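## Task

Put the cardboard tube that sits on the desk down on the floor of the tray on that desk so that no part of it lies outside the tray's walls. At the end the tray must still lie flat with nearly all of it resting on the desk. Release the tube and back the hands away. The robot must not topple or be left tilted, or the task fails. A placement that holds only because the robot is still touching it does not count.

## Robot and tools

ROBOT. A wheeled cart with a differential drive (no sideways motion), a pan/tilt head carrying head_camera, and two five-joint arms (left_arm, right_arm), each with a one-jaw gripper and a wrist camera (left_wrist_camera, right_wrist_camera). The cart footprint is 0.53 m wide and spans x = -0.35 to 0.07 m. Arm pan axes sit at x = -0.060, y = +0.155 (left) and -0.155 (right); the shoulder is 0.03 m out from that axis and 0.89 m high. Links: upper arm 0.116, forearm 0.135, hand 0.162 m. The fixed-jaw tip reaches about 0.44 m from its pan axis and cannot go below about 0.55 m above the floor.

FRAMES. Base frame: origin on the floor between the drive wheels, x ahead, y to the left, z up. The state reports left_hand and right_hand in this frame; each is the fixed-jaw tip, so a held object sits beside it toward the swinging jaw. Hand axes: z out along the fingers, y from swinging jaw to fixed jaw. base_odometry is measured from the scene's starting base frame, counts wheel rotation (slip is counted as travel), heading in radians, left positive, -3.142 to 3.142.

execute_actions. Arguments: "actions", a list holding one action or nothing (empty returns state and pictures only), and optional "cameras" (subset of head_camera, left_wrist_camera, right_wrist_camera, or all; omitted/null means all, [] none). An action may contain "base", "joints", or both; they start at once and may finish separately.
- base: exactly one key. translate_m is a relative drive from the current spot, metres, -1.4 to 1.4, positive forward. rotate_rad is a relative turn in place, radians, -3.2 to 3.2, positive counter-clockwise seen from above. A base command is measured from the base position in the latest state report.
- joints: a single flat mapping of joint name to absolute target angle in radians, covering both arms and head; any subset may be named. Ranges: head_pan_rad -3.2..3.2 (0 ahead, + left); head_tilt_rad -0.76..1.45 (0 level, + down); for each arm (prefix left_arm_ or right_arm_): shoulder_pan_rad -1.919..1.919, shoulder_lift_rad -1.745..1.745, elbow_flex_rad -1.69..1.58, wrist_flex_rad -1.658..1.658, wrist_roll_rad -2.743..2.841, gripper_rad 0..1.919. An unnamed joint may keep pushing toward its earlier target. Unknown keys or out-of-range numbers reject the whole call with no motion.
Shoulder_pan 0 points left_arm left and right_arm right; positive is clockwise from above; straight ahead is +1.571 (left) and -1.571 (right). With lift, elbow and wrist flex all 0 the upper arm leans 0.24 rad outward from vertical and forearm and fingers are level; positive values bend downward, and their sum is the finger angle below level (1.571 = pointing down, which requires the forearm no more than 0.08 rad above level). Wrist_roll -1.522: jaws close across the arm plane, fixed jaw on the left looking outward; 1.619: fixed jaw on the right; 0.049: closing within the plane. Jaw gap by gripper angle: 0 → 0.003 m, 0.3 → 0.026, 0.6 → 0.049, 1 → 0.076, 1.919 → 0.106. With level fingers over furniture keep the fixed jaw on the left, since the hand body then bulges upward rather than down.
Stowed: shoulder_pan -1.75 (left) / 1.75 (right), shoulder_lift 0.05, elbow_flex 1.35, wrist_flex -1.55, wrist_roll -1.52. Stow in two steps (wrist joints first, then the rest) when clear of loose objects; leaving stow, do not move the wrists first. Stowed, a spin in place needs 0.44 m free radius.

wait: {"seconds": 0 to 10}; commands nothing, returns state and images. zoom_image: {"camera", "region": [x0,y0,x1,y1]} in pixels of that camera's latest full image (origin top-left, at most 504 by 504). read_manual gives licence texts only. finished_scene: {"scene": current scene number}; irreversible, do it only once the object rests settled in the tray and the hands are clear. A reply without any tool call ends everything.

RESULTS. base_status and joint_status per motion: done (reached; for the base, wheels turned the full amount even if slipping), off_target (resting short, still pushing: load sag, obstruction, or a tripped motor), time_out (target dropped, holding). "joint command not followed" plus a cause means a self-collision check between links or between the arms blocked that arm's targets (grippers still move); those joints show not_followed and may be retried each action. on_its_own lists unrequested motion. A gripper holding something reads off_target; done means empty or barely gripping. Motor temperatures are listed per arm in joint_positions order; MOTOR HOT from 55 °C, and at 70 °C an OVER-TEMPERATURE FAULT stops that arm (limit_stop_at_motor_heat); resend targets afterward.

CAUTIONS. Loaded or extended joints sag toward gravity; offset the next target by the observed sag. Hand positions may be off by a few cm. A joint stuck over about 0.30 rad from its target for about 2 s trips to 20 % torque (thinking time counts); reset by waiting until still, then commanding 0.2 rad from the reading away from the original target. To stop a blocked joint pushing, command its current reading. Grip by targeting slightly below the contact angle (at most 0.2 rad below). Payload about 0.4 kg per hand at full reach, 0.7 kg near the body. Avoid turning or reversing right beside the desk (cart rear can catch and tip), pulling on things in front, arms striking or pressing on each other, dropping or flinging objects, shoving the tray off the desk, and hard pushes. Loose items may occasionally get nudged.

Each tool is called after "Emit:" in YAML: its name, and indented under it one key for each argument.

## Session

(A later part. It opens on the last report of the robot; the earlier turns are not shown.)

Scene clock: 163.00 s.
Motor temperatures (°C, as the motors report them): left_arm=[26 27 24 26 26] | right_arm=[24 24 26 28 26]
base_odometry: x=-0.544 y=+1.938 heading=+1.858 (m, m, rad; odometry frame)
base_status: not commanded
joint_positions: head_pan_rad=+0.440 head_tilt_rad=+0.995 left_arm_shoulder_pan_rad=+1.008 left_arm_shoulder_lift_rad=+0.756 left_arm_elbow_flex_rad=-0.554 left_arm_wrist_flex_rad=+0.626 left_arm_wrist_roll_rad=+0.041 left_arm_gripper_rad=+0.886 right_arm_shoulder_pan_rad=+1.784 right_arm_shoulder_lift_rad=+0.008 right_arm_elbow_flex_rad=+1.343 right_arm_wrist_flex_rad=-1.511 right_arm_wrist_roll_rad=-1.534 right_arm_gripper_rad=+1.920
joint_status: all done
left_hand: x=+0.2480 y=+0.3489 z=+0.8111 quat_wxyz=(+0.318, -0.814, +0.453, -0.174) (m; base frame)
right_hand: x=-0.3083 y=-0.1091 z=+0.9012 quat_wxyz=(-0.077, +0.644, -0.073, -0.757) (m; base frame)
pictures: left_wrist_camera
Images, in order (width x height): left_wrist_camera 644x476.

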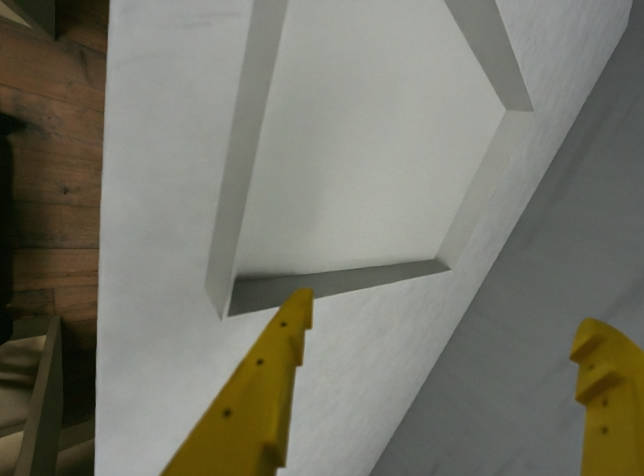

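Emit:
execute_actions:
  actions:
    - {"joints":{"left_arm_shoulder_pan_rad":0.88,"left_arm_gripper_rad":0.3}}
  cameras: []

Emit:
execute_actions:
  actions:
    - {"joints":{"left_arm_shoulder_lift_rad":0.86}}
  cameras: ["left_wrist_camera","head_camera"]

Scene clock: 168.13 s.
Motor temperatures (°C, as the motors report them): left_arm=[26 27 24 26 26] | right_arm=[24 24 26 28 26]
base_odometry: x=-0.544 y=+1.938 heading=+1.858 (m, m, rad; odometry frame)
base_status: not commanded
joint_positions: head_pan_rad=+0.440 head_tilt_rad=+0.995 left_arm_shoulder_pan_rad=+0.888 left_arm_shoulder_lift_rad=+0.756 left_arm_elbow_flex_rad=-0.554 left_arm_wrist_flex_rad=+0.626 left_arm_wrist_roll_rad=+0.041 left_arm_gripper_rad=+0.314 right_arm_shoulder_pan_rad=+1.784 right_arm_shoulder_lift_rad=+0.008 right_arm_elbow_flex_rad=+1.343 right_arm_wrist_flex_rad=-1.511 right_arm_wrist_roll_rad=-1.534 right_arm_gripper_rad=+1.920
joint_status: all done
left_hand: x=+0.2227 y=+0.3843 z=+0.8111 quat_wxyz=(+0.328, -0.840, +0.404, -0.155) (m; base frame)
right_hand: x=-0.3083 y=-0.1091 z=+0.9012 quat_wxyz=(-0.077, +0.644, -0.073, -0.757) (m; base frame)
pictures: none
No camera images: the call's "cameras" was empty. Leave "cameras" out to get every camera's image.

Scene clock: 168.90 s.
Motor temperatures (°C, as the motors report them): left_arm=[26 27 24 26 26] | right_arm=[24 24 26 28 26]
base_odometry: x=-0.544 y=+1.938 heading=+1.858 (m, m, rad; odometry frame)
base_status: not commanded
joint_positions: head_pan_rad=+0.440 head_tilt_rad=+0.995 left_arm_shoulder_pan_rad=+0.888 left_arm_shoulder_lift_rad=+0.883 left_arm_elbow_flex_rad=-0.556 left_arm_wrist_flex_rad=+0.626 left_arm_wrist_roll_rad=+0.041 left_arm_gripper_rad=+0.312 right_arm_shoulder_pan_rad=+1.784 right_arm_shoulder_lift_rad=+0.008 right_arm_elbow_flex_rad=+1.343 right_arm_wrist_flex_rad=-1.511 right_arm_wrist_roll_rad=-1.534 right_arm_gripper_rad=+1.920
joint_status: all done
left_hand: x=+0.2126 y=+0.3761 z=+0.7698 quat_wxyz=(+0.275, -0.859, +0.413, -0.129) (m; base frame)
right_hand: x=-0.3083 y=-0.1091 z=+0.9012 quat_wxyz=(-0.077, +0.644, -0.073, -0.757) (m; base frame)
pictures: head_camera, left_wrist_camera
Images, in order (width x height): head_camera 644x476, left_wrist_camera 644x476.

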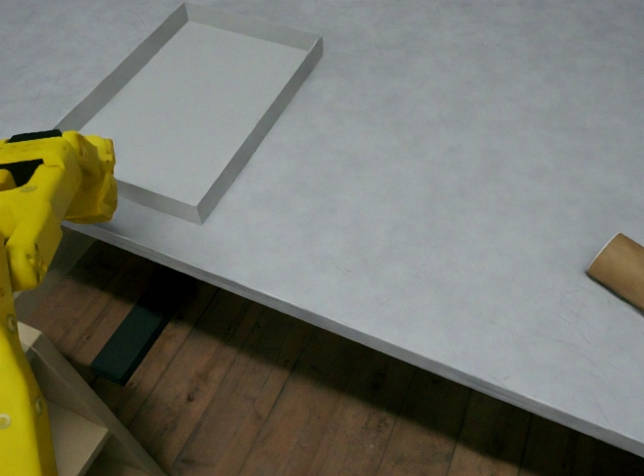

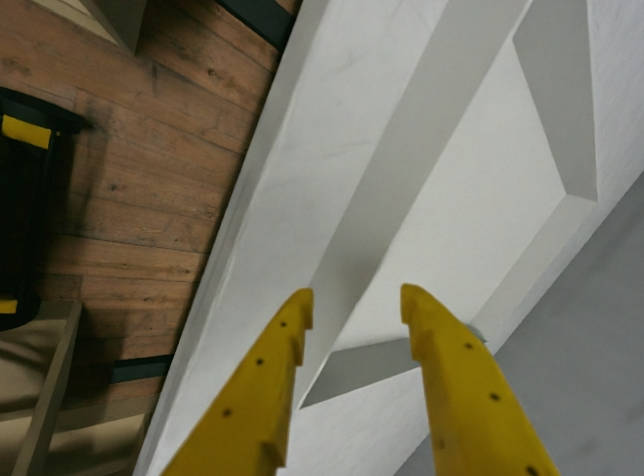

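Emit:
execute_actions:
  actions:
    - {"joints":{"left_arm_shoulder_lift_rad":0.68,"left_arm_gripper_rad":1.0}}
  cameras: []

Emit:
execute_actions:
  actions:
    - {"joints":{"left_arm_shoulder_lift_rad":0.86}}
  cameras: ["left_wrist_camera"]

Scene clock: 173.43 s.
Motor temperatures (°C, as the motors report them): left_arm=[26 27 24 26 26] | right_arm=[24 24 26 28 26]
base_odometry: x=-0.544 y=+1.938 heading=+1.858 (m, m, rad; odometry frame)
base_status: not commanded
joint_positions: head_pan_rad=+0.440 head_tilt_rad=+0.995 left_arm_shoulder_pan_rad=+0.888 left_arm_shoulder_lift_rad=+0.736 left_arm_elbow_flex_rad=-0.556 left_arm_wrist_flex_rad=+0.626 left_arm_wrist_roll_rad=+0.041 left_arm_gripper_rad=+0.986 right_arm_shoulder_pan_rad=+1.784 right_arm_shoulder_lift_rad=+0.008 right_arm_elbow_flex_rad=+1.343 right_arm_wrist_flex_rad=-1.511 right_arm_wrist_roll_rad=-1.534 right_arm_gripper_rad=+1.920
joint_status: all done
left_hand: x=+0.2241 y=+0.3854 z=+0.8182 quat_wxyz=(+0.337, -0.836, +0.402, -0.159) (m; base frame)
right_hand: x=-0.3083 y=-0.1091 z=+0.9012 quat_wxyz=(-0.077, +0.644, -0.073, -0.757) (m; base frame)
pictures: none
No camera images: the call's "cameras" was empty. Leave "cameras" out to get every camera's image.

Scene clock: 174.23 s.
Motor temperatures (°C, as the motors report them): left_arm=[26 27 24 26 26] | right_arm=[24 24 26 28 26]
base_odometry: x=-0.544 y=+1.938 heading=+1.858 (m, m, rad; odometry frame)
base_status: not commanded
joint_positions: head_pan_rad=+0.440 head_tilt_rad=+0.995 left_arm_shoulder_pan_rad=+0.888 left_arm_shoulder_lift_rad=+0.883 left_arm_elbow_flex_rad=-0.557 left_arm_wrist_flex_rad=+0.626 left_arm_wrist_roll_rad=+0.041 left_arm_gripper_rad=+0.987 right_arm_shoulder_pan_rad=+1.784 right_arm_shoulder_lift_rad=+0.008 right_arm_elbow_flex_rad=+1.343 right_arm_wrist_flex_rad=-1.511 right_arm_wrist_roll_rad=-1.534 right_arm_gripper_rad=+1.920
joint_status: all done
left_hand: x=+0.2128 y=+0.3763 z=+0.7701 quat_wxyz=(+0.275, -0.859, +0.413, -0.130) (m; base frame)
right_hand: x=-0.3083 y=-0.1091 z=+0.9012 quat_wxyz=(-0.077, +0.644, -0.073, -0.757) (m; base frame)
pictures: left_wrist_camera
Images, in order (width x height): left_wrist_camera 644x476.

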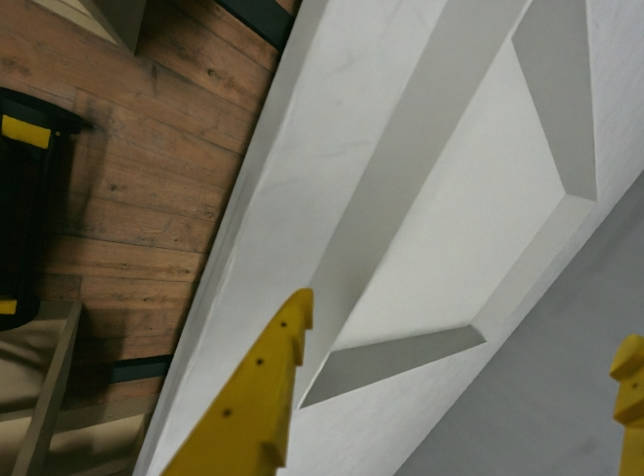

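Close the gripper on the wall.

Emit:
execute_actions:
  actions:
    - {"joints":{"left_arm_gripper_rad":0.0}}
  cameras: ["left_wrist_camera"]

Scene clock: 176.60 s.
Motor temperatures (°C, as the motors report them): left_arm=[26 27 24 26 26] | right_arm=[24 24 26 28 26]
base_odometry: x=-0.544 y=+1.938 heading=+1.858 (m, m, rad; odometry frame)
base_status: not commanded
joint_positions: head_pan_rad=+0.440 head_tilt_rad=+0.995 left_arm_shoulder_pan_rad=+0.888 left_arm_shoulder_lift_rad=+0.883 left_arm_elbow_flex_rad=-0.557 left_arm_wrist_flex_rad=+0.626 left_arm_wrist_roll_rad=+0.041 left_arm_gripper_rad=+0.014 right_arm_shoulder_pan_rad=+1.784 right_arm_shoulder_lift_rad=+0.008 right_arm_elbow_flex_rad=+1.343 right_arm_wrist_flex_rad=-1.511 right_arm_wrist_roll_rad=-1.534 right_arm_gripper_rad=+1.920
joint_status: all done
left_hand: x=+0.2128 y=+0.3763 z=+0.7701 quat_wxyz=(+0.275, -0.859, +0.413, -0.130) (m; base frame)
right_hand: x=-0.3083 y=-0.1091 z=+0.9012 quat_wxyz=(-0.077, +0.644, -0.073, -0.757) (m; base frame)
pictures: left_wrist_camera
Images, in order (width x height): left_wrist_camera 644x476.

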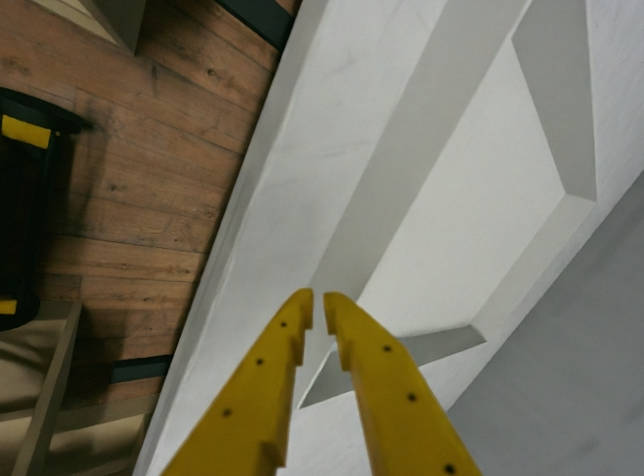

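Emit:
execute_actions:
  actions:
    - {"joints":{"left_arm_shoulder_lift_rad":0.72,"left_arm_elbow_flex_rad":-0.64,"left_arm_wrist_flex_rad":0.336,"left_arm_shoulder_pan_rad":1.07}}
  cameras: []

Emit:
execute_actions:
  actions:
    - {"joints":{"left_arm_shoulder_lift_rad":0.98}}
  cameras: ["left_wrist_camera","head_camera"]

Scene clock: 183.33 s.
Motor temperatures (°C, as the motors report them): left_arm=[26 27 24 26 26] | right_arm=[24 24 26 28 26]
base_odometry: x=-0.544 y=+1.938 heading=+1.858 (m, m, rad; odometry frame)
base_status: not commanded
joint_positions: head_pan_rad=+0.440 head_tilt_rad=+0.995 left_arm_shoulder_pan_rad=+1.062 left_arm_shoulder_lift_rad=+0.777 left_arm_elbow_flex_rad=-0.599 left_arm_wrist_flex_rad=+0.352 left_arm_wrist_roll_rad=+0.041 left_arm_gripper_rad=+0.012 right_arm_shoulder_pan_rad=+1.784 right_arm_shoulder_lift_rad=+0.008 right_arm_elbow_flex_rad=+1.343 right_arm_wrist_flex_rad=-1.511 right_arm_wrist_roll_rad=-1.534 right_arm_gripper_rad=+1.920
joint_status: all done
left_hand: x=+0.2872 y=+0.3484 z=+0.8477 quat_wxyz=(+0.430, -0.747, +0.442, -0.250) (m; base frame)
right_hand: x=-0.3083 y=-0.1091 z=+0.9012 quat_wxyz=(-0.077, +0.644, -0.073, -0.757) (m; base frame)
pictures: none
No camera images: the call's "cameras" was empty. Leave "cameras" out to get every camera's image.

Scene clock: 184.20 s.
Motor temperatures (°C, as the motors report them): left_arm=[26 27 24 26 26] | right_arm=[24 24 26 28 26]
base_odometry: x=-0.544 y=+1.938 heading=+1.858 (m, m, rad; odometry frame)
base_status: not commanded
joint_positions: head_pan_rad=+0.440 head_tilt_rad=+0.995 left_arm_shoulder_pan_rad=+1.062 left_arm_shoulder_lift_rad=+1.004 left_arm_elbow_flex_rad=-0.600 left_arm_wrist_flex_rad=+0.350 left_arm_wrist_roll_rad=+0.041 left_arm_gripper_rad=+0.012 right_arm_shoulder_pan_rad=+1.784 right_arm_shoulder_lift_rad=+0.008 right_arm_elbow_flex_rad=+1.343 right_arm_wrist_flex_rad=-1.511 right_arm_wrist_roll_rad=-1.534 right_arm_gripper_rad=+1.920
joint_status: all done
left_hand: x=+0.2703 y=+0.3389 z=+0.7668 quat_wxyz=(+0.343, -0.790, +0.468, -0.200) (m; base frame)
right_hand: x=-0.3083 y=-0.1091 z=+0.9012 quat_wxyz=(-0.077, +0.644, -0.073, -0.757) (m; base frame)
pictures: head_camera, left_wrist_camera
Images, in order (width x height): head_camera 644x476, left_wrist_camera 644x476.

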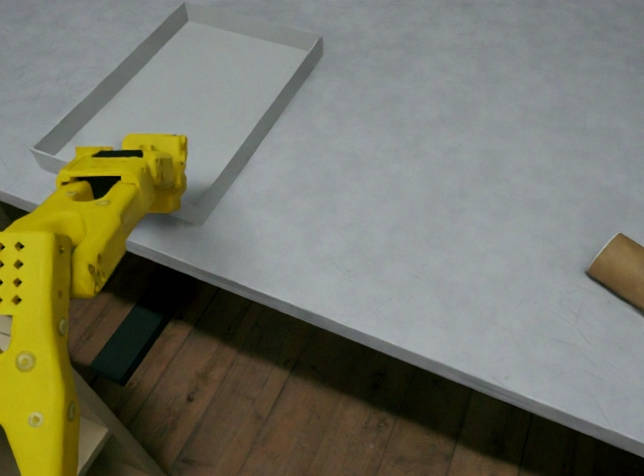

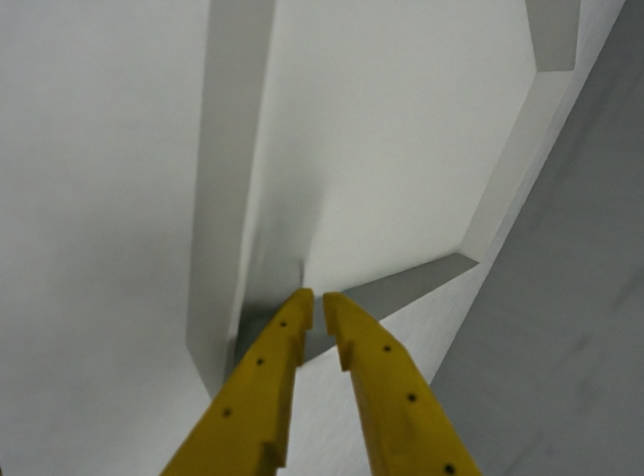

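Emit:
execute_actions:
  actions:
    - {"joints":{"left_arm_shoulder_lift_rad":0.62,"left_arm_elbow_flex_rad":-0.09,"left_arm_wrist_flex_rad":0.309}}
  cameras: ["head_camera"]

Scene clock: 190.60 s.
Motor temperatures (°C, as the motors report them): left_arm=[26 27 24 26 26] | right_arm=[24 24 26 28 26]
base_odometry: x=-0.544 y=+1.938 heading=+1.858 (m, m, rad; odometry frame)
base_status: not commanded
joint_positions: head_pan_rad=+0.440 head_tilt_rad=+0.995 left_arm_shoulder_pan_rad=+1.062 left_arm_shoulder_lift_rad=+0.672 left_arm_elbow_flex_rad=-0.088 left_arm_wrist_flex_rad=+0.324 left_arm_wrist_roll_rad=+0.041 left_arm_gripper_rad=+0.012 right_arm_shoulder_pan_rad=+1.784 right_arm_shoulder_lift_rad=+0.008 right_arm_elbow_flex_rad=+1.343 right_arm_wrist_flex_rad=-1.511 right_arm_wrist_roll_rad=-1.534 right_arm_gripper_rad=+1.920
joint_status: all done
left_hand: x=+0.2286 y=+0.3157 z=+0.7633 quat_wxyz=(+0.281, -0.814, +0.482, -0.164) (m; base frame)
right_hand: x=-0.3083 y=-0.1091 z=+0.9012 quat_wxyz=(-0.077, +0.644, -0.073, -0.757) (m; base frame)
pictures: head_camera
Images, in order (width x height): head_camera 644x476.

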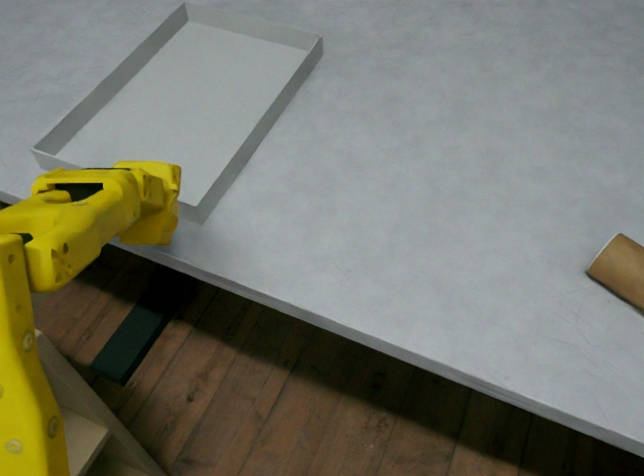

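Emit:
execute_actions:
  actions:
    - {"joints":{"left_arm_shoulder_lift_rad":0.38,"left_arm_elbow_flex_rad":0.17,"left_arm_wrist_flex_rad":0.43}}
  cameras: ["head_camera","left_wrist_camera"]

Scene clock: 194.00 s.
Motor temperatures (°C, as the motors report them): left_arm=[26 27 24 26 26] | right_arm=[24 24 26 28 26]
base_odometry: x=-0.544 y=+1.938 heading=+1.858 (m, m, rad; odometry frame)
base_status: not commanded
joint_positions: head_pan_rad=+0.440 head_tilt_rad=+0.995 left_arm_shoulder_pan_rad=+1.062 left_arm_shoulder_lift_rad=+0.426 left_arm_elbow_flex_rad=+0.173 left_arm_wrist_flex_rad=+0.425 left_arm_wrist_roll_rad=+0.041 left_arm_gripper_rad=+0.012 right_arm_shoulder_pan_rad=+1.784 right_arm_shoulder_lift_rad=+0.008 right_arm_elbow_flex_rad=+1.343 right_arm_wrist_flex_rad=-1.511 right_arm_wrist_roll_rad=-1.534 right_arm_gripper_rad=+1.920
joint_status: all done
left_hand: x=+0.1964 y=+0.2977 z=+0.7719 quat_wxyz=(+0.233, -0.828, +0.491, -0.136) (m; base frame)
right_hand: x=-0.3083 y=-0.1091 z=+0.9012 quat_wxyz=(-0.077, +0.644, -0.073, -0.757) (m; base frame)
pictures: head_camera, left_wrist_camera
Images, in order (width x height): head_camera 644x476, left_wrist_camera 644x476.

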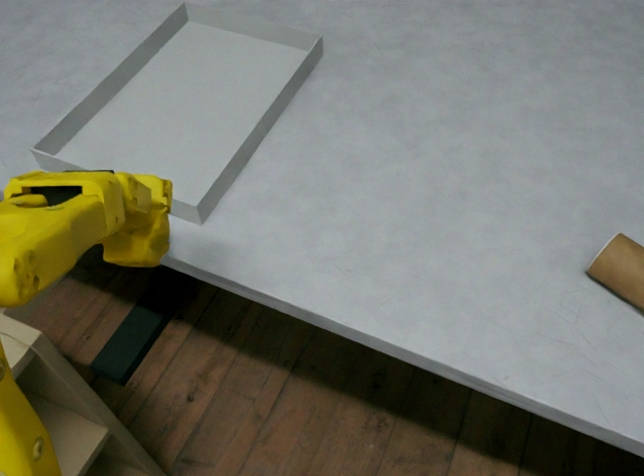

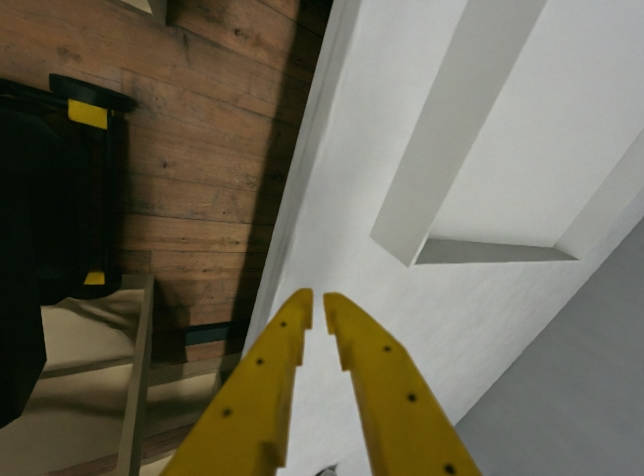

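Emit:
execute_actions:
  actions:
    - {"joints":{"left_arm_shoulder_lift_rad":0.72,"left_arm_elbow_flex_rad":-0.64,"left_arm_wrist_flex_rad":0.336,"left_arm_shoulder_pan_rad":1.05}}
  cameras: []

Emit:
execute_actions:
  actions:
    - {"joints":{"left_arm_shoulder_lift_rad":1.08}}
  cameras: ["left_wrist_camera"]

Scene clock: 199.50 s.
Motor temperatures (°C, as the motors report them): left_arm=[26 27 24 26 26] | right_arm=[24 24 26 28 26]
base_odometry: x=-0.544 y=+1.938 heading=+1.858 (m, m, rad; odometry frame)
base_status: not commanded
joint_positions: head_pan_rad=+0.440 head_tilt_rad=+0.995 left_arm_shoulder_pan_rad=+1.059 left_arm_shoulder_lift_rad=+0.744 left_arm_elbow_flex_rad=-0.595 left_arm_wrist_flex_rad=+0.350 left_arm_wrist_roll_rad=+0.041 left_arm_gripper_rad=+0.012 right_arm_shoulder_pan_rad=+1.784 right_arm_shoulder_lift_rad=+0.008 right_arm_elbow_flex_rad=+1.343 right_arm_wrist_flex_rad=-1.511 right_arm_wrist_roll_rad=-1.534 right_arm_gripper_rad=+1.920
joint_status: all done
left_hand: x=+0.2877 y=+0.3501 z=+0.8595 quat_wxyz=(+0.442, -0.740, +0.437, -0.256) (m; base frame)
right_hand: x=-0.3083 y=-0.1091 z=+0.9012 quat_wxyz=(-0.077, +0.644, -0.073, -0.757) (m; base frame)
pictures: none
No camera images: the call's "cameras" was empty. Leave "cameras" out to get every camera's image.

Scene clock: 200.47 s.
Motor temperatures (°C, as the motors report them): left_arm=[26 27 24 26 26] | right_arm=[24 24 26 28 26]
base_odometry: x=-0.544 y=+1.938 heading=+1.858 (m, m, rad; odometry frame)
base_status: not commanded
joint_positions: head_pan_rad=+0.440 head_tilt_rad=+0.995 left_arm_shoulder_pan_rad=+1.059 left_arm_shoulder_lift_rad=+1.064 left_arm_elbow_flex_rad=-0.640 left_arm_wrist_flex_rad=+0.336 left_arm_wrist_roll_rad=+0.041 left_arm_gripper_rad=+0.012 right_arm_shoulder_pan_rad=+1.784 right_arm_shoulder_lift_rad=+0.008 right_arm_elbow_flex_rad=+1.343 right_arm_wrist_flex_rad=-1.511 right_arm_wrist_roll_rad=-1.534 right_arm_gripper_rad=+1.920
joint_status: all done
left_hand: x=+0.2700 y=+0.3401 z=+0.7569 quat_wxyz=(+0.341, -0.791, +0.467, -0.198) (m; base frame)
right_hand: x=-0.3083 y=-0.1091 z=+0.9012 quat_wxyz=(-0.077, +0.644, -0.073, -0.757) (m; base frame)
pictures: left_wrist_camera
Images, in order (width x height): left_wrist_camera 644x476.

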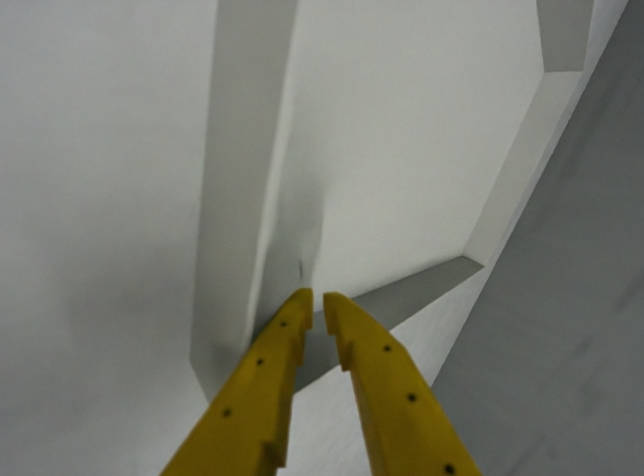

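Emit:
execute_actions:
  actions:
    - {"joints":{"left_arm_shoulder_lift_rad":0.67,"left_arm_elbow_flex_rad":-0.09,"left_arm_wrist_flex_rad":0.309}}
  cameras: ["head_camera"]

Scene clock: 205.37 s.
Motor temperatures (°C, as the motors report them): left_arm=[26 27 24 26 26] | right_arm=[24 24 26 28 26]
base_odometry: x=-0.544 y=+1.938 heading=+1.858 (m, m, rad; odometry frame)
base_status: not commanded
joint_positions: head_pan_rad=+0.440 head_tilt_rad=+0.995 left_arm_shoulder_pan_rad=+1.059 left_arm_shoulder_lift_rad=+0.682 left_arm_elbow_flex_rad=-0.112 left_arm_wrist_flex_rad=+0.310 left_arm_wrist_roll_rad=+0.041 left_arm_gripper_rad=+0.012 right_arm_shoulder_pan_rad=+1.784 right_arm_shoulder_lift_rad=+0.008 right_arm_elbow_flex_rad=+1.343 right_arm_wrist_flex_rad=-1.511 right_arm_wrist_roll_rad=-1.534 right_arm_gripper_rad=+1.920
joint_status: all done
left_hand: x=+0.2328 y=+0.3192 z=+0.7665 quat_wxyz=(+0.293, -0.810, +0.478, -0.170) (m; base frame)
right_hand: x=-0.3083 y=-0.1091 z=+0.9012 quat_wxyz=(-0.077, +0.644, -0.073, -0.757) (m; base frame)
pictures: head_camera
Images, in order (width x height): head_camera 644x476.

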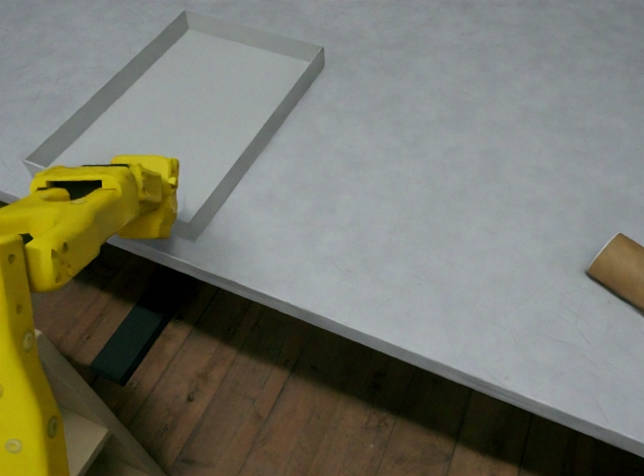

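The tray moved. Continue pulling, keeping the tip low.

Emit:
execute_actions:
  actions:
    - {"joints":{"left_arm_shoulder_lift_rad":0.45,"left_arm_elbow_flex_rad":0.15,"left_arm_wrist_flex_rad":0.43}}
  cameras: ["head_camera","left_wrist_camera"]

Scene clock: 207.83 s.
Motor temperatures (°C, as the motors report them): left_arm=[26 27 24 26 26] | right_arm=[24 24 26 28 26]
base_odometry: x=-0.544 y=+1.938 heading=+1.858 (m, m, rad; odometry frame)
base_status: not commanded
joint_positions: head_pan_rad=+0.440 head_tilt_rad=+0.995 left_arm_shoulder_pan_rad=+1.059 left_arm_shoulder_lift_rad=+0.477 left_arm_elbow_flex_rad=+0.142 left_arm_wrist_flex_rad=+0.416 left_arm_wrist_roll_rad=+0.041 left_arm_gripper_rad=+0.012 right_arm_shoulder_pan_rad=+1.784 right_arm_shoulder_lift_rad=+0.008 right_arm_elbow_flex_rad=+1.343 right_arm_wrist_flex_rad=-1.511 right_arm_wrist_roll_rad=-1.534 right_arm_gripper_rad=+1.920
joint_status: all done
left_hand: x=+0.1973 y=+0.2992 z=+0.7650 quat_wxyz=(+0.229, -0.830, +0.490, -0.133) (m; base frame)
right_hand: x=-0.3083 y=-0.1091 z=+0.9012 quat_wxyz=(-0.077, +0.644, -0.073, -0.757) (m; base frame)
pictures: head_camera, left_wrist_camera
Images, in order (width x height): head_camera 644x476, left_wrist_camera 644x476.

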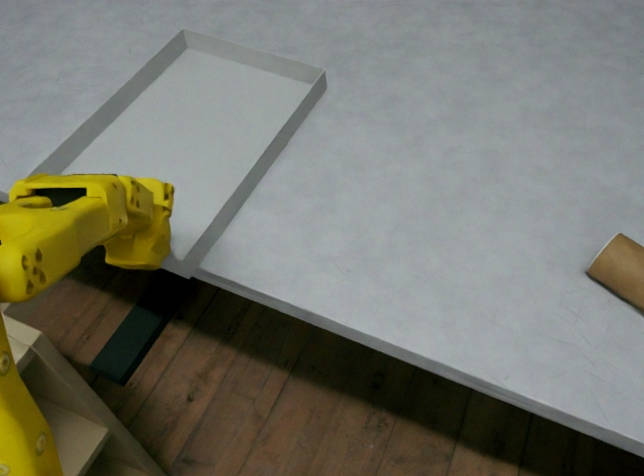

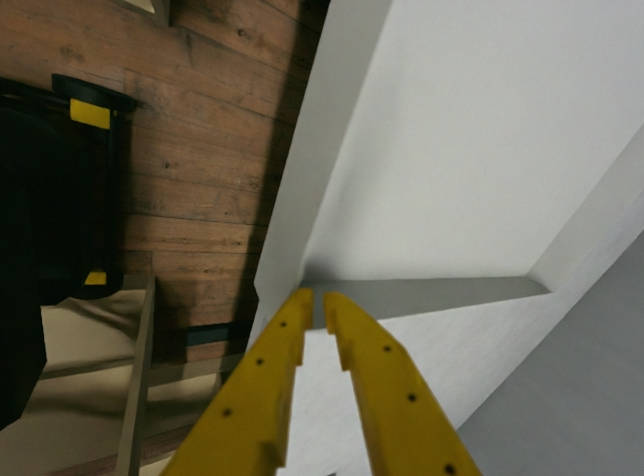

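Emit:
execute_actions:
  actions:
    - {"joints":{"left_arm_shoulder_lift_rad":0.0,"left_arm_elbow_flex_rad":0.3,"left_arm_wrist_flex_rad":0.9,"head_pan_rad":-0.2}}
  cameras: ["head_camera"]

Scene clock: 235.63 s.
Motor temperatures (°C, as the motors report them): left_arm=[26 28 24 26 26] | right_arm=[24 24 26 28 26]
base_odometry: x=-0.544 y=+1.938 heading=+1.858 (m, m, rad; odometry frame)
base_status: not commanded
joint_positions: head_pan_rad=-0.190 head_tilt_rad=+0.995 left_arm_shoulder_pan_rad=+1.059 left_arm_shoulder_lift_rad=+0.038 left_arm_elbow_flex_rad=+0.302 left_arm_wrist_flex_rad=+0.893 left_arm_wrist_roll_rad=+0.041 left_arm_gripper_rad=+0.012 right_arm_shoulder_pan_rad=+1.784 right_arm_shoulder_lift_rad=+0.008 right_arm_elbow_flex_rad=+1.343 right_arm_wrist_flex_rad=-1.511 right_arm_wrist_roll_rad=-1.534 right_arm_gripper_rad=+1.920
joint_status: all done
left_hand: x=+0.1470 y=+0.2710 z=+0.8113 quat_wxyz=(+0.145, -0.849, +0.501, -0.084) (m; base frame)
right_hand: x=-0.3083 y=-0.1091 z=+0.9012 quat_wxyz=(-0.077, +0.644, -0.073, -0.757) (m; base frame)
pictures: head_camera
Images, in order (width x height): head_camera 644x476.

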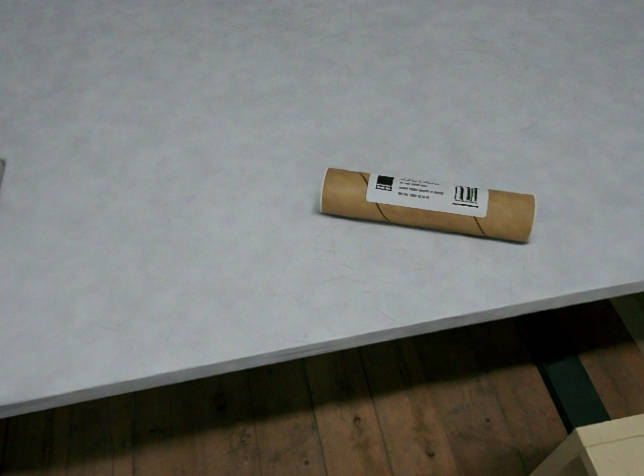

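Emit:
execute_actions:
  actions:
    - {"base":{"translate_m":0.06},"joints":{"right_arm_shoulder_pan_rad":-1.571,"right_arm_shoulder_lift_rad":0.25,"right_arm_elbow_flex_rad":-0.03,"right_arm_wrist_flex_rad":1.165,"right_arm_wrist_roll_rad":0.4,"right_arm_gripper_rad":1.0}}
  cameras: ["head_camera","right_wrist_camera"]

Scene clock: 250.40 s.
Motor temperatures (°C, as the motors report them): left_arm=[26 28 24 26 26] | right_arm=[24 24 26 28 26]
base_odometry: x=-0.561 y=+1.996 heading=+1.859 (m, m, rad; odometry frame)
base_status: done
joint_positions: head_pan_rad=-0.190 head_tilt_rad=+0.995 left_arm_shoulder_pan_rad=+1.057 left_arm_shoulder_lift_rad=+0.037 left_arm_elbow_flex_rad=+0.302 left_arm_wrist_flex_rad=+0.893 left_arm_wrist_roll_rad=+0.041 left_arm_gripper_rad=+0.012 right_arm_shoulder_pan_rad=-1.565 right_arm_shoulder_lift_rad=+0.268 right_arm_elbow_flex_rad=+0.003 right_arm_wrist_flex_rad=+1.155 right_arm_wrist_roll_rad=+0.391 right_arm_gripper_rad=+1.007
joint_status: all done
left_hand: x=+0.1470 y=+0.2714 z=+0.8116 quat_wxyz=(+0.146, -0.849, +0.500, -0.085) (m; base frame)
right_hand: x=+0.1743 y=-0.1595 z=+0.8041 quat_wxyz=(+0.041, -0.813, +0.577, -0.059) (m; base frame)
pictures: head_camera, right_wrist_camera
Images, in order (width x height): head_camera 644x476, right_wrist_camera 644x476.

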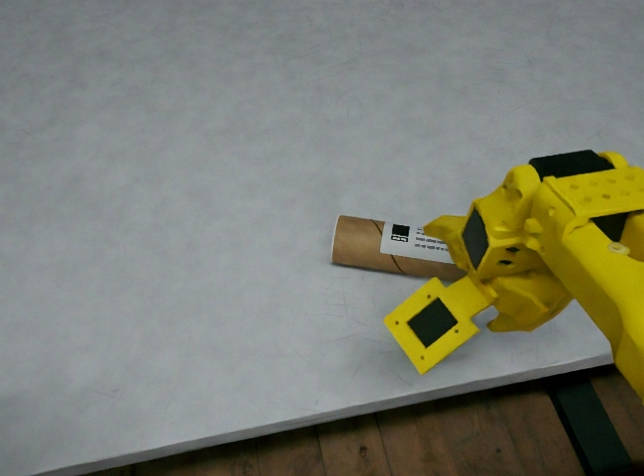

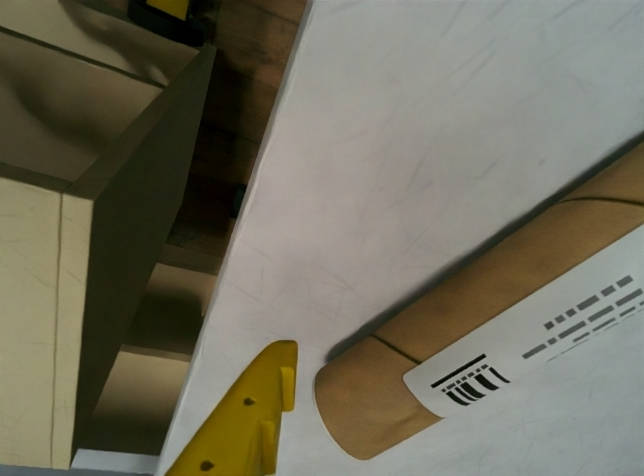

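Emit:
execute_actions:
  actions:
    - {"joints":{"right_arm_shoulder_pan_rad":-1.75,"right_arm_wrist_roll_rad":-0.65,"right_arm_shoulder_lift_rad":0.3,"right_arm_elbow_flex_rad":0.0,"right_arm_wrist_flex_rad":1.1,"right_arm_gripper_rad":1.2}}
  cameras: ["head_camera","right_wrist_camera"]

Scene clock: 259.27 s.
Motor temperatures (°C, as the motors report them): left_arm=[26 28 24 26 26] | right_arm=[24 24 26 28 26]
base_odometry: x=-0.561 y=+1.996 heading=+1.859 (m, m, rad; odometry frame)
base_status: not commanded
joint_positions: head_pan_rad=-0.190 head_tilt_rad=+0.995 left_arm_shoulder_pan_rad=+1.057 left_arm_shoulder_lift_rad=+0.037 left_arm_elbow_flex_rad=+0.302 left_arm_wrist_flex_rad=+0.893 left_arm_wrist_roll_rad=+0.041 left_arm_gripper_rad=+0.012 right_arm_shoulder_pan_rad=-1.744 right_arm_shoulder_lift_rad=+0.314 right_arm_elbow_flex_rad=+0.003 right_arm_wrist_flex_rad=+1.112 right_arm_wrist_roll_rad=-0.641 right_arm_gripper_rad=+1.193
joint_status: all done
left_hand: x=+0.1470 y=+0.2714 z=+0.8116 quat_wxyz=(+0.146, -0.849, +0.500, -0.085) (m; base frame)
right_hand: x=+0.1736 y=-0.1094 z=+0.7955 quat_wxyz=(+0.066, -0.502, +0.862, -0.024) (m; base frame)
pictures: head_camera, right_wrist_camera
Images, in order (width x height): head_camera 644x476, right_wrist_camera 644x476.

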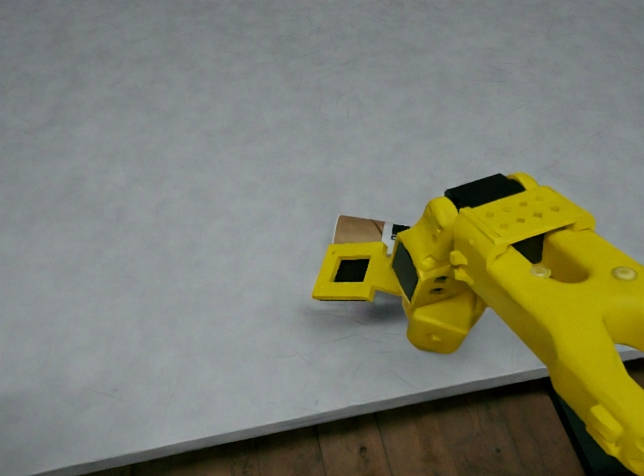

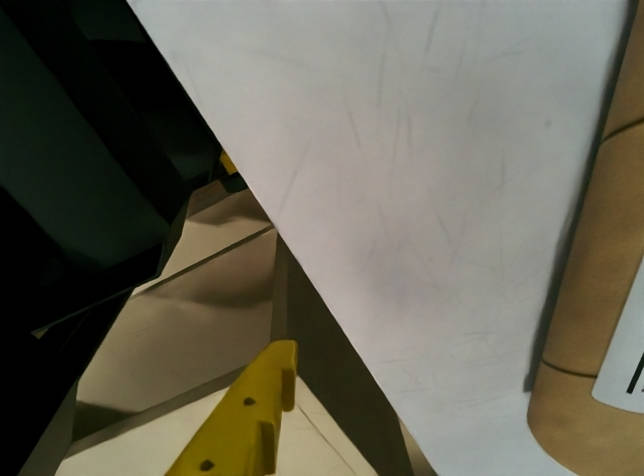

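Emit:
execute_actions:
  actions:
    - {"joints":{"right_arm_shoulder_lift_rad":0.46,"right_arm_elbow_flex_rad":0.06,"right_arm_wrist_flex_rad":0.85}}
  cameras: ["head_camera","right_wrist_camera"]

Scene clock: 264.97 s.
Motor temperatures (°C, as the motors report them): left_arm=[26 28 24 26 26] | right_arm=[24 24 26 28 26]
base_odometry: x=-0.561 y=+1.996 heading=+1.859 (m, m, rad; odometry frame)
base_status: not commanded
joint_positions: head_pan_rad=-0.190 head_tilt_rad=+0.995 left_arm_shoulder_pan_rad=+1.057 left_arm_shoulder_lift_rad=+0.037 left_arm_elbow_flex_rad=+0.302 left_arm_wrist_flex_rad=+0.893 left_arm_wrist_roll_rad=+0.041 left_arm_gripper_rad=+0.012 right_arm_shoulder_pan_rad=-1.744 right_arm_shoulder_lift_rad=+0.475 right_arm_elbow_flex_rad=+0.060 right_arm_wrist_flex_rad=+0.862 right_arm_wrist_roll_rad=-0.641 right_arm_gripper_rad=+1.193
joint_status: all done
left_hand: x=+0.1470 y=+0.2714 z=+0.8116 quat_wxyz=(+0.146, -0.849, +0.500, -0.085) (m; base frame)
right_hand: x=+0.1825 y=-0.1078 z=+0.7578 quat_wxyz=(+0.081, -0.501, +0.861, -0.030) (m; base frame)
pictures: head_camera, right_wrist_camera
Images, in order (width x height): head_camera 644x476, right_wrist_camera 644x476.

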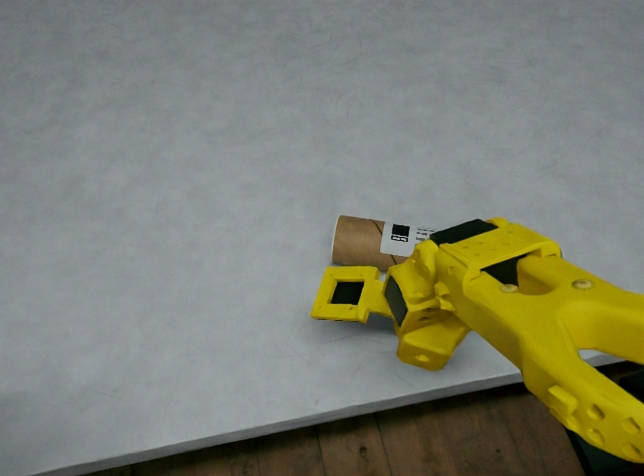

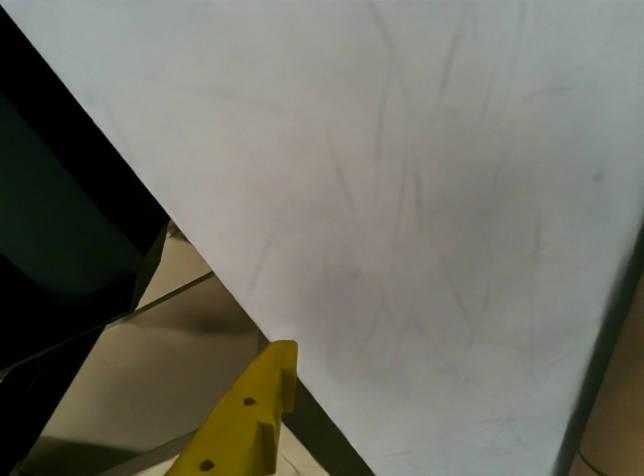

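Emit:
execute_actions:
  actions:
    - {"joints":{"right_arm_shoulder_lift_rad":0.66,"right_arm_elbow_flex_rad":-0.67,"right_arm_wrist_flex_rad":1.15}}
  cameras: ["head_camera","right_wrist_camera"]

Scene clock: 270.03 s.
Motor temperatures (°C, as the motors report them): left_arm=[26 28 24 26 26] | right_arm=[24 24 26 28 26]
base_odometry: x=-0.561 y=+1.996 heading=+1.859 (m, m, rad; odometry frame)
base_status: not commanded
joint_positions: head_pan_rad=-0.190 head_tilt_rad=+0.995 left_arm_shoulder_pan_rad=+1.057 left_arm_shoulder_lift_rad=+0.037 left_arm_elbow_flex_rad=+0.302 left_arm_wrist_flex_rad=+0.893 left_arm_wrist_roll_rad=+0.041 left_arm_gripper_rad=+0.012 right_arm_shoulder_pan_rad=-1.744 right_arm_shoulder_lift_rad=+0.680 right_arm_elbow_flex_rad=-0.632 right_arm_wrist_flex_rad=+1.142 right_arm_wrist_roll_rad=-0.641 right_arm_gripper_rad=+1.193
joint_status: all done
left_hand: x=+0.1470 y=+0.2714 z=+0.8116 quat_wxyz=(+0.146, -0.849, +0.500, -0.085) (m; base frame)
right_hand: x=+0.2463 y=-0.0967 z=+0.8111 quat_wxyz=(+0.177, -0.494, +0.849, -0.066) (m; base frame)
pictures: head_camera, right_wrist_camera
Images, in order (width x height): head_camera 644x476, right_wrist_camera 644x476.

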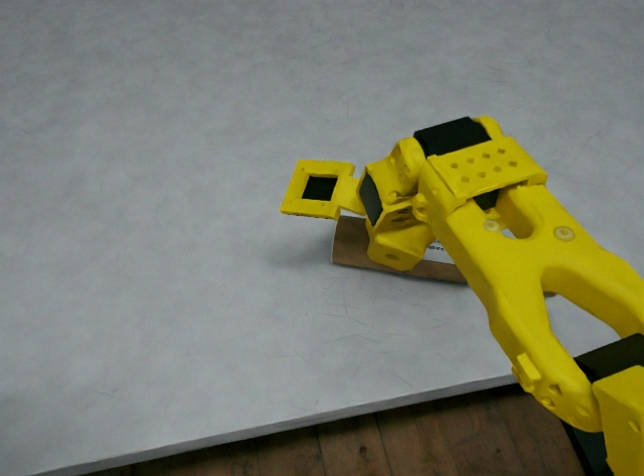

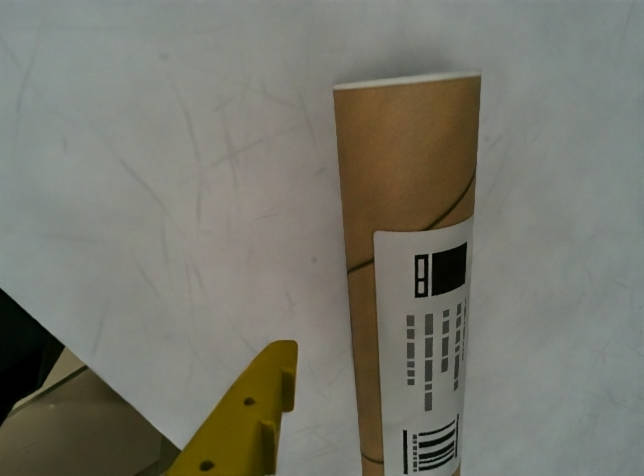

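Good alignment now. Lower.

Emit:
execute_actions:
  actions:
    - {"joints":{"right_arm_shoulder_lift_rad":0.86}}
  cameras: ["right_wrist_camera"]

Scene clock: 273.07 s.
Motor temperatures (°C, as the motors report them): left_arm=[26 28 24 26 26] | right_arm=[24 24 26 28 26]
base_odometry: x=-0.561 y=+1.996 heading=+1.859 (m, m, rad; odometry frame)
base_status: not commanded
joint_positions: head_pan_rad=-0.190 head_tilt_rad=+0.995 left_arm_shoulder_pan_rad=+1.057 left_arm_shoulder_lift_rad=+0.037 left_arm_elbow_flex_rad=+0.302 left_arm_wrist_flex_rad=+0.893 left_arm_wrist_roll_rad=+0.041 left_arm_gripper_rad=+0.012 right_arm_shoulder_pan_rad=-1.744 right_arm_shoulder_lift_rad=+0.884 right_arm_elbow_flex_rad=-0.635 right_arm_wrist_flex_rad=+1.142 right_arm_wrist_roll_rad=-0.641 right_arm_gripper_rad=+1.193
joint_status: all done
left_hand: x=+0.1470 y=+0.2714 z=+0.8116 quat_wxyz=(+0.146, -0.849, +0.500, -0.085) (m; base frame)
right_hand: x=+0.2246 y=-0.1005 z=+0.7563 quat_wxyz=(+0.084, -0.501, +0.861, -0.031) (m; base frame)
pictures: right_wrist_camera
Images, in order (width x height): right_wrist_camera 644x476.

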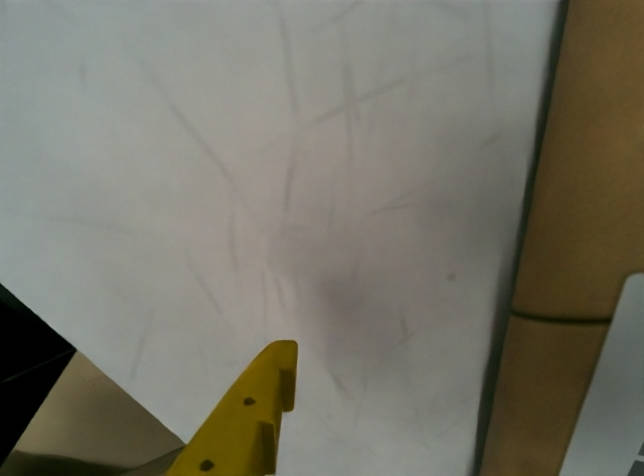

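Emit:
execute_actions:
  actions:
    - {"joints":{"right_arm_wrist_flex_rad":0.93,"right_arm_shoulder_lift_rad":0.9}}
  cameras: ["right_wrist_camera"]

Scene clock: 276.67 s.
Motor temperatures (°C, as the motors report them): left_arm=[26 28 24 26 26] | right_arm=[24 24 26 28 26]
base_odometry: x=-0.561 y=+1.996 heading=+1.859 (m, m, rad; odometry frame)
base_status: not commanded
joint_positions: head_pan_rad=-0.190 head_tilt_rad=+0.995 left_arm_shoulder_pan_rad=+1.057 left_arm_shoulder_lift_rad=+0.037 left_arm_elbow_flex_rad=+0.302 left_arm_wrist_flex_rad=+0.893 left_arm_wrist_roll_rad=+0.041 left_arm_gripper_rad=+0.012 right_arm_shoulder_pan_rad=-1.744 right_arm_shoulder_lift_rad=+0.923 right_arm_elbow_flex_rad=-0.635 right_arm_wrist_flex_rad=+0.944 right_arm_wrist_roll_rad=-0.641 right_arm_gripper_rad=+1.193
joint_status: all done
left_hand: x=+0.1470 y=+0.2714 z=+0.8116 quat_wxyz=(+0.146, -0.849, +0.500, -0.085) (m; base frame)
right_hand: x=+0.2498 y=-0.0960 z=+0.7528 quat_wxyz=(+0.158, -0.496, +0.852, -0.058) (m; base frame)
pictures: right_wrist_camera
Images, in order (width x height): right_wrist_camera 644x476.

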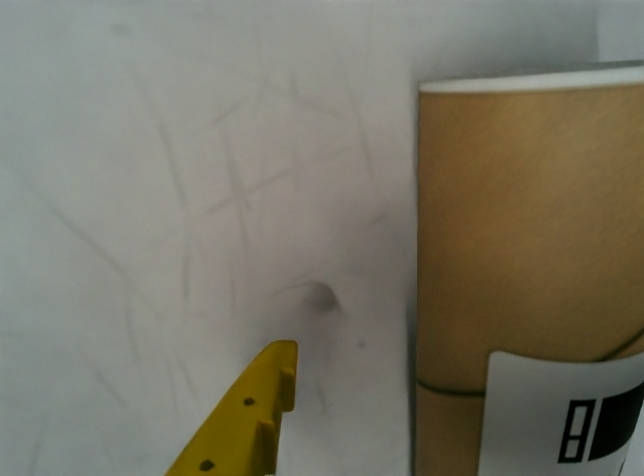

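Close the gripper.

Emit:
execute_actions:
  actions:
    - {"joints":{"right_arm_gripper_rad":0.35}}
  cameras: ["right_wrist_camera"]

Scene clock: 278.73 s.
Motor temperatures (°C, as the motors report them): left_arm=[26 28 24 26 26] | right_arm=[24 24 26 28 26]
base_odometry: x=-0.561 y=+1.996 heading=+1.859 (m, m, rad; odometry frame)
base_status: not commanded
joint_positions: head_pan_rad=-0.190 head_tilt_rad=+0.995 left_arm_shoulder_pan_rad=+1.057 left_arm_shoulder_lift_rad=+0.037 left_arm_elbow_flex_rad=+0.302 left_arm_wrist_flex_rad=+0.893 left_arm_wrist_roll_rad=+0.041 left_arm_gripper_rad=+0.012 right_arm_shoulder_pan_rad=-1.744 right_arm_shoulder_lift_rad=+0.912 right_arm_elbow_flex_rad=-0.659 right_arm_wrist_flex_rad=+0.938 right_arm_wrist_roll_rad=-0.641 right_arm_gripper_rad=+0.360
joint_status: all done
left_hand: x=+0.1470 y=+0.2714 z=+0.8116 quat_wxyz=(+0.146, -0.849, +0.500, -0.085) (m; base frame)
right_hand: x=+0.2567 y=-0.0949 z=+0.7607 quat_wxyz=(+0.177, -0.494, +0.849, -0.066) (m; base frame)
pictures: right_wrist_camera
Images, in order (width x height): right_wrist_camera 644x476.

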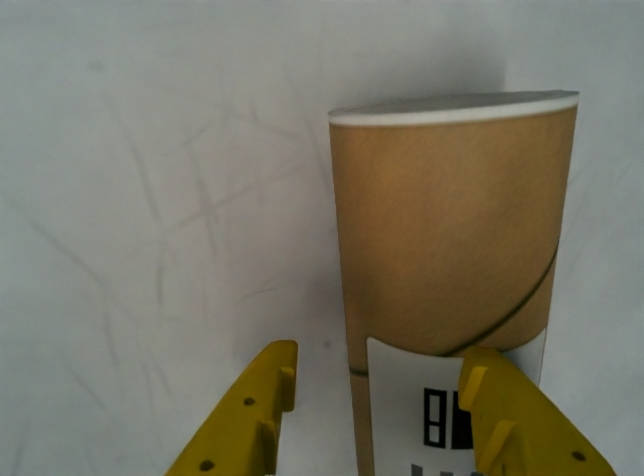

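Emit:
execute_actions:
  actions:
    - {"joints":{"right_arm_gripper_rad":1.6,"right_arm_wrist_flex_rad":0.8,"right_arm_shoulder_lift_rad":0.84}}
  cameras: []

Emit:
execute_actions:
  actions:
    - {"joints":{"right_arm_shoulder_lift_rad":0.97}}
  cameras: ["right_wrist_camera","head_camera"]

Scene clock: 282.73 s.
Motor temperatures (°C, as the motors report them): left_arm=[26 28 24 26 26] | right_arm=[24 24 26 28 26]
base_odometry: x=-0.561 y=+1.996 heading=+1.859 (m, m, rad; odometry frame)
base_status: not commanded
joint_positions: head_pan_rad=-0.190 head_tilt_rad=+0.995 left_arm_shoulder_pan_rad=+1.057 left_arm_shoulder_lift_rad=+0.037 left_arm_elbow_flex_rad=+0.302 left_arm_wrist_flex_rad=+0.893 left_arm_wrist_roll_rad=+0.041 left_arm_gripper_rad=+0.012 right_arm_shoulder_pan_rad=-1.744 right_arm_shoulder_lift_rad=+0.903 right_arm_elbow_flex_rad=-0.659 right_arm_wrist_flex_rad=+0.815 right_arm_wrist_roll_rad=-0.641 right_arm_gripper_rad=+1.592
joint_status: all done
left_hand: x=+0.1470 y=+0.2714 z=+0.8116 quat_wxyz=(+0.146, -0.849, +0.500, -0.085) (m; base frame)
right_hand: x=+0.2756 y=-0.0915 z=+0.7713 quat_wxyz=(+0.238, -0.487, +0.836, -0.088) (m; base frame)
pictures: none
No camera images: the call's "cameras" was empty. Leave "cameras" out to get every camera's image.

Scene clock: 283.47 s.
Motor temperatures (°C, as the motors report them): left_arm=[26 28 24 26 26] | right_arm=[24 24 26 28 26]
base_odometry: x=-0.561 y=+1.996 heading=+1.859 (m, m, rad; odometry frame)
base_status: not commanded
joint_positions: head_pan_rad=-0.190 head_tilt_rad=+0.995 left_arm_shoulder_pan_rad=+1.057 left_arm_shoulder_lift_rad=+0.037 left_arm_elbow_flex_rad=+0.302 left_arm_wrist_flex_rad=+0.893 left_arm_wrist_roll_rad=+0.041 left_arm_gripper_rad=+0.012 right_arm_shoulder_pan_rad=-1.744 right_arm_shoulder_lift_rad=+0.995 right_arm_elbow_flex_rad=-0.659 right_arm_wrist_flex_rad=+0.813 right_arm_wrist_roll_rad=-0.641 right_arm_gripper_rad=+1.593
joint_status: all done
left_hand: x=+0.1470 y=+0.2714 z=+0.8116 quat_wxyz=(+0.146, -0.849, +0.500, -0.085) (m; base frame)
right_hand: x=+0.2635 y=-0.0937 z=+0.7433 quat_wxyz=(+0.196, -0.492, +0.845, -0.073) (m; base frame)
pictures: head_camera, right_wrist_camera
Images, in order (width x height): head_camera 644x476, right_wrist_camera 644x476.

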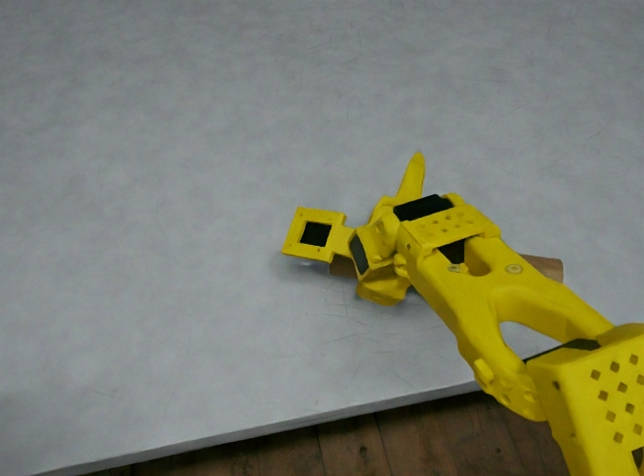

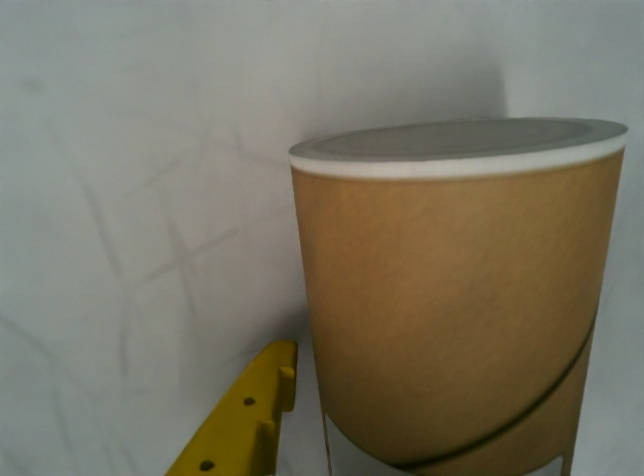

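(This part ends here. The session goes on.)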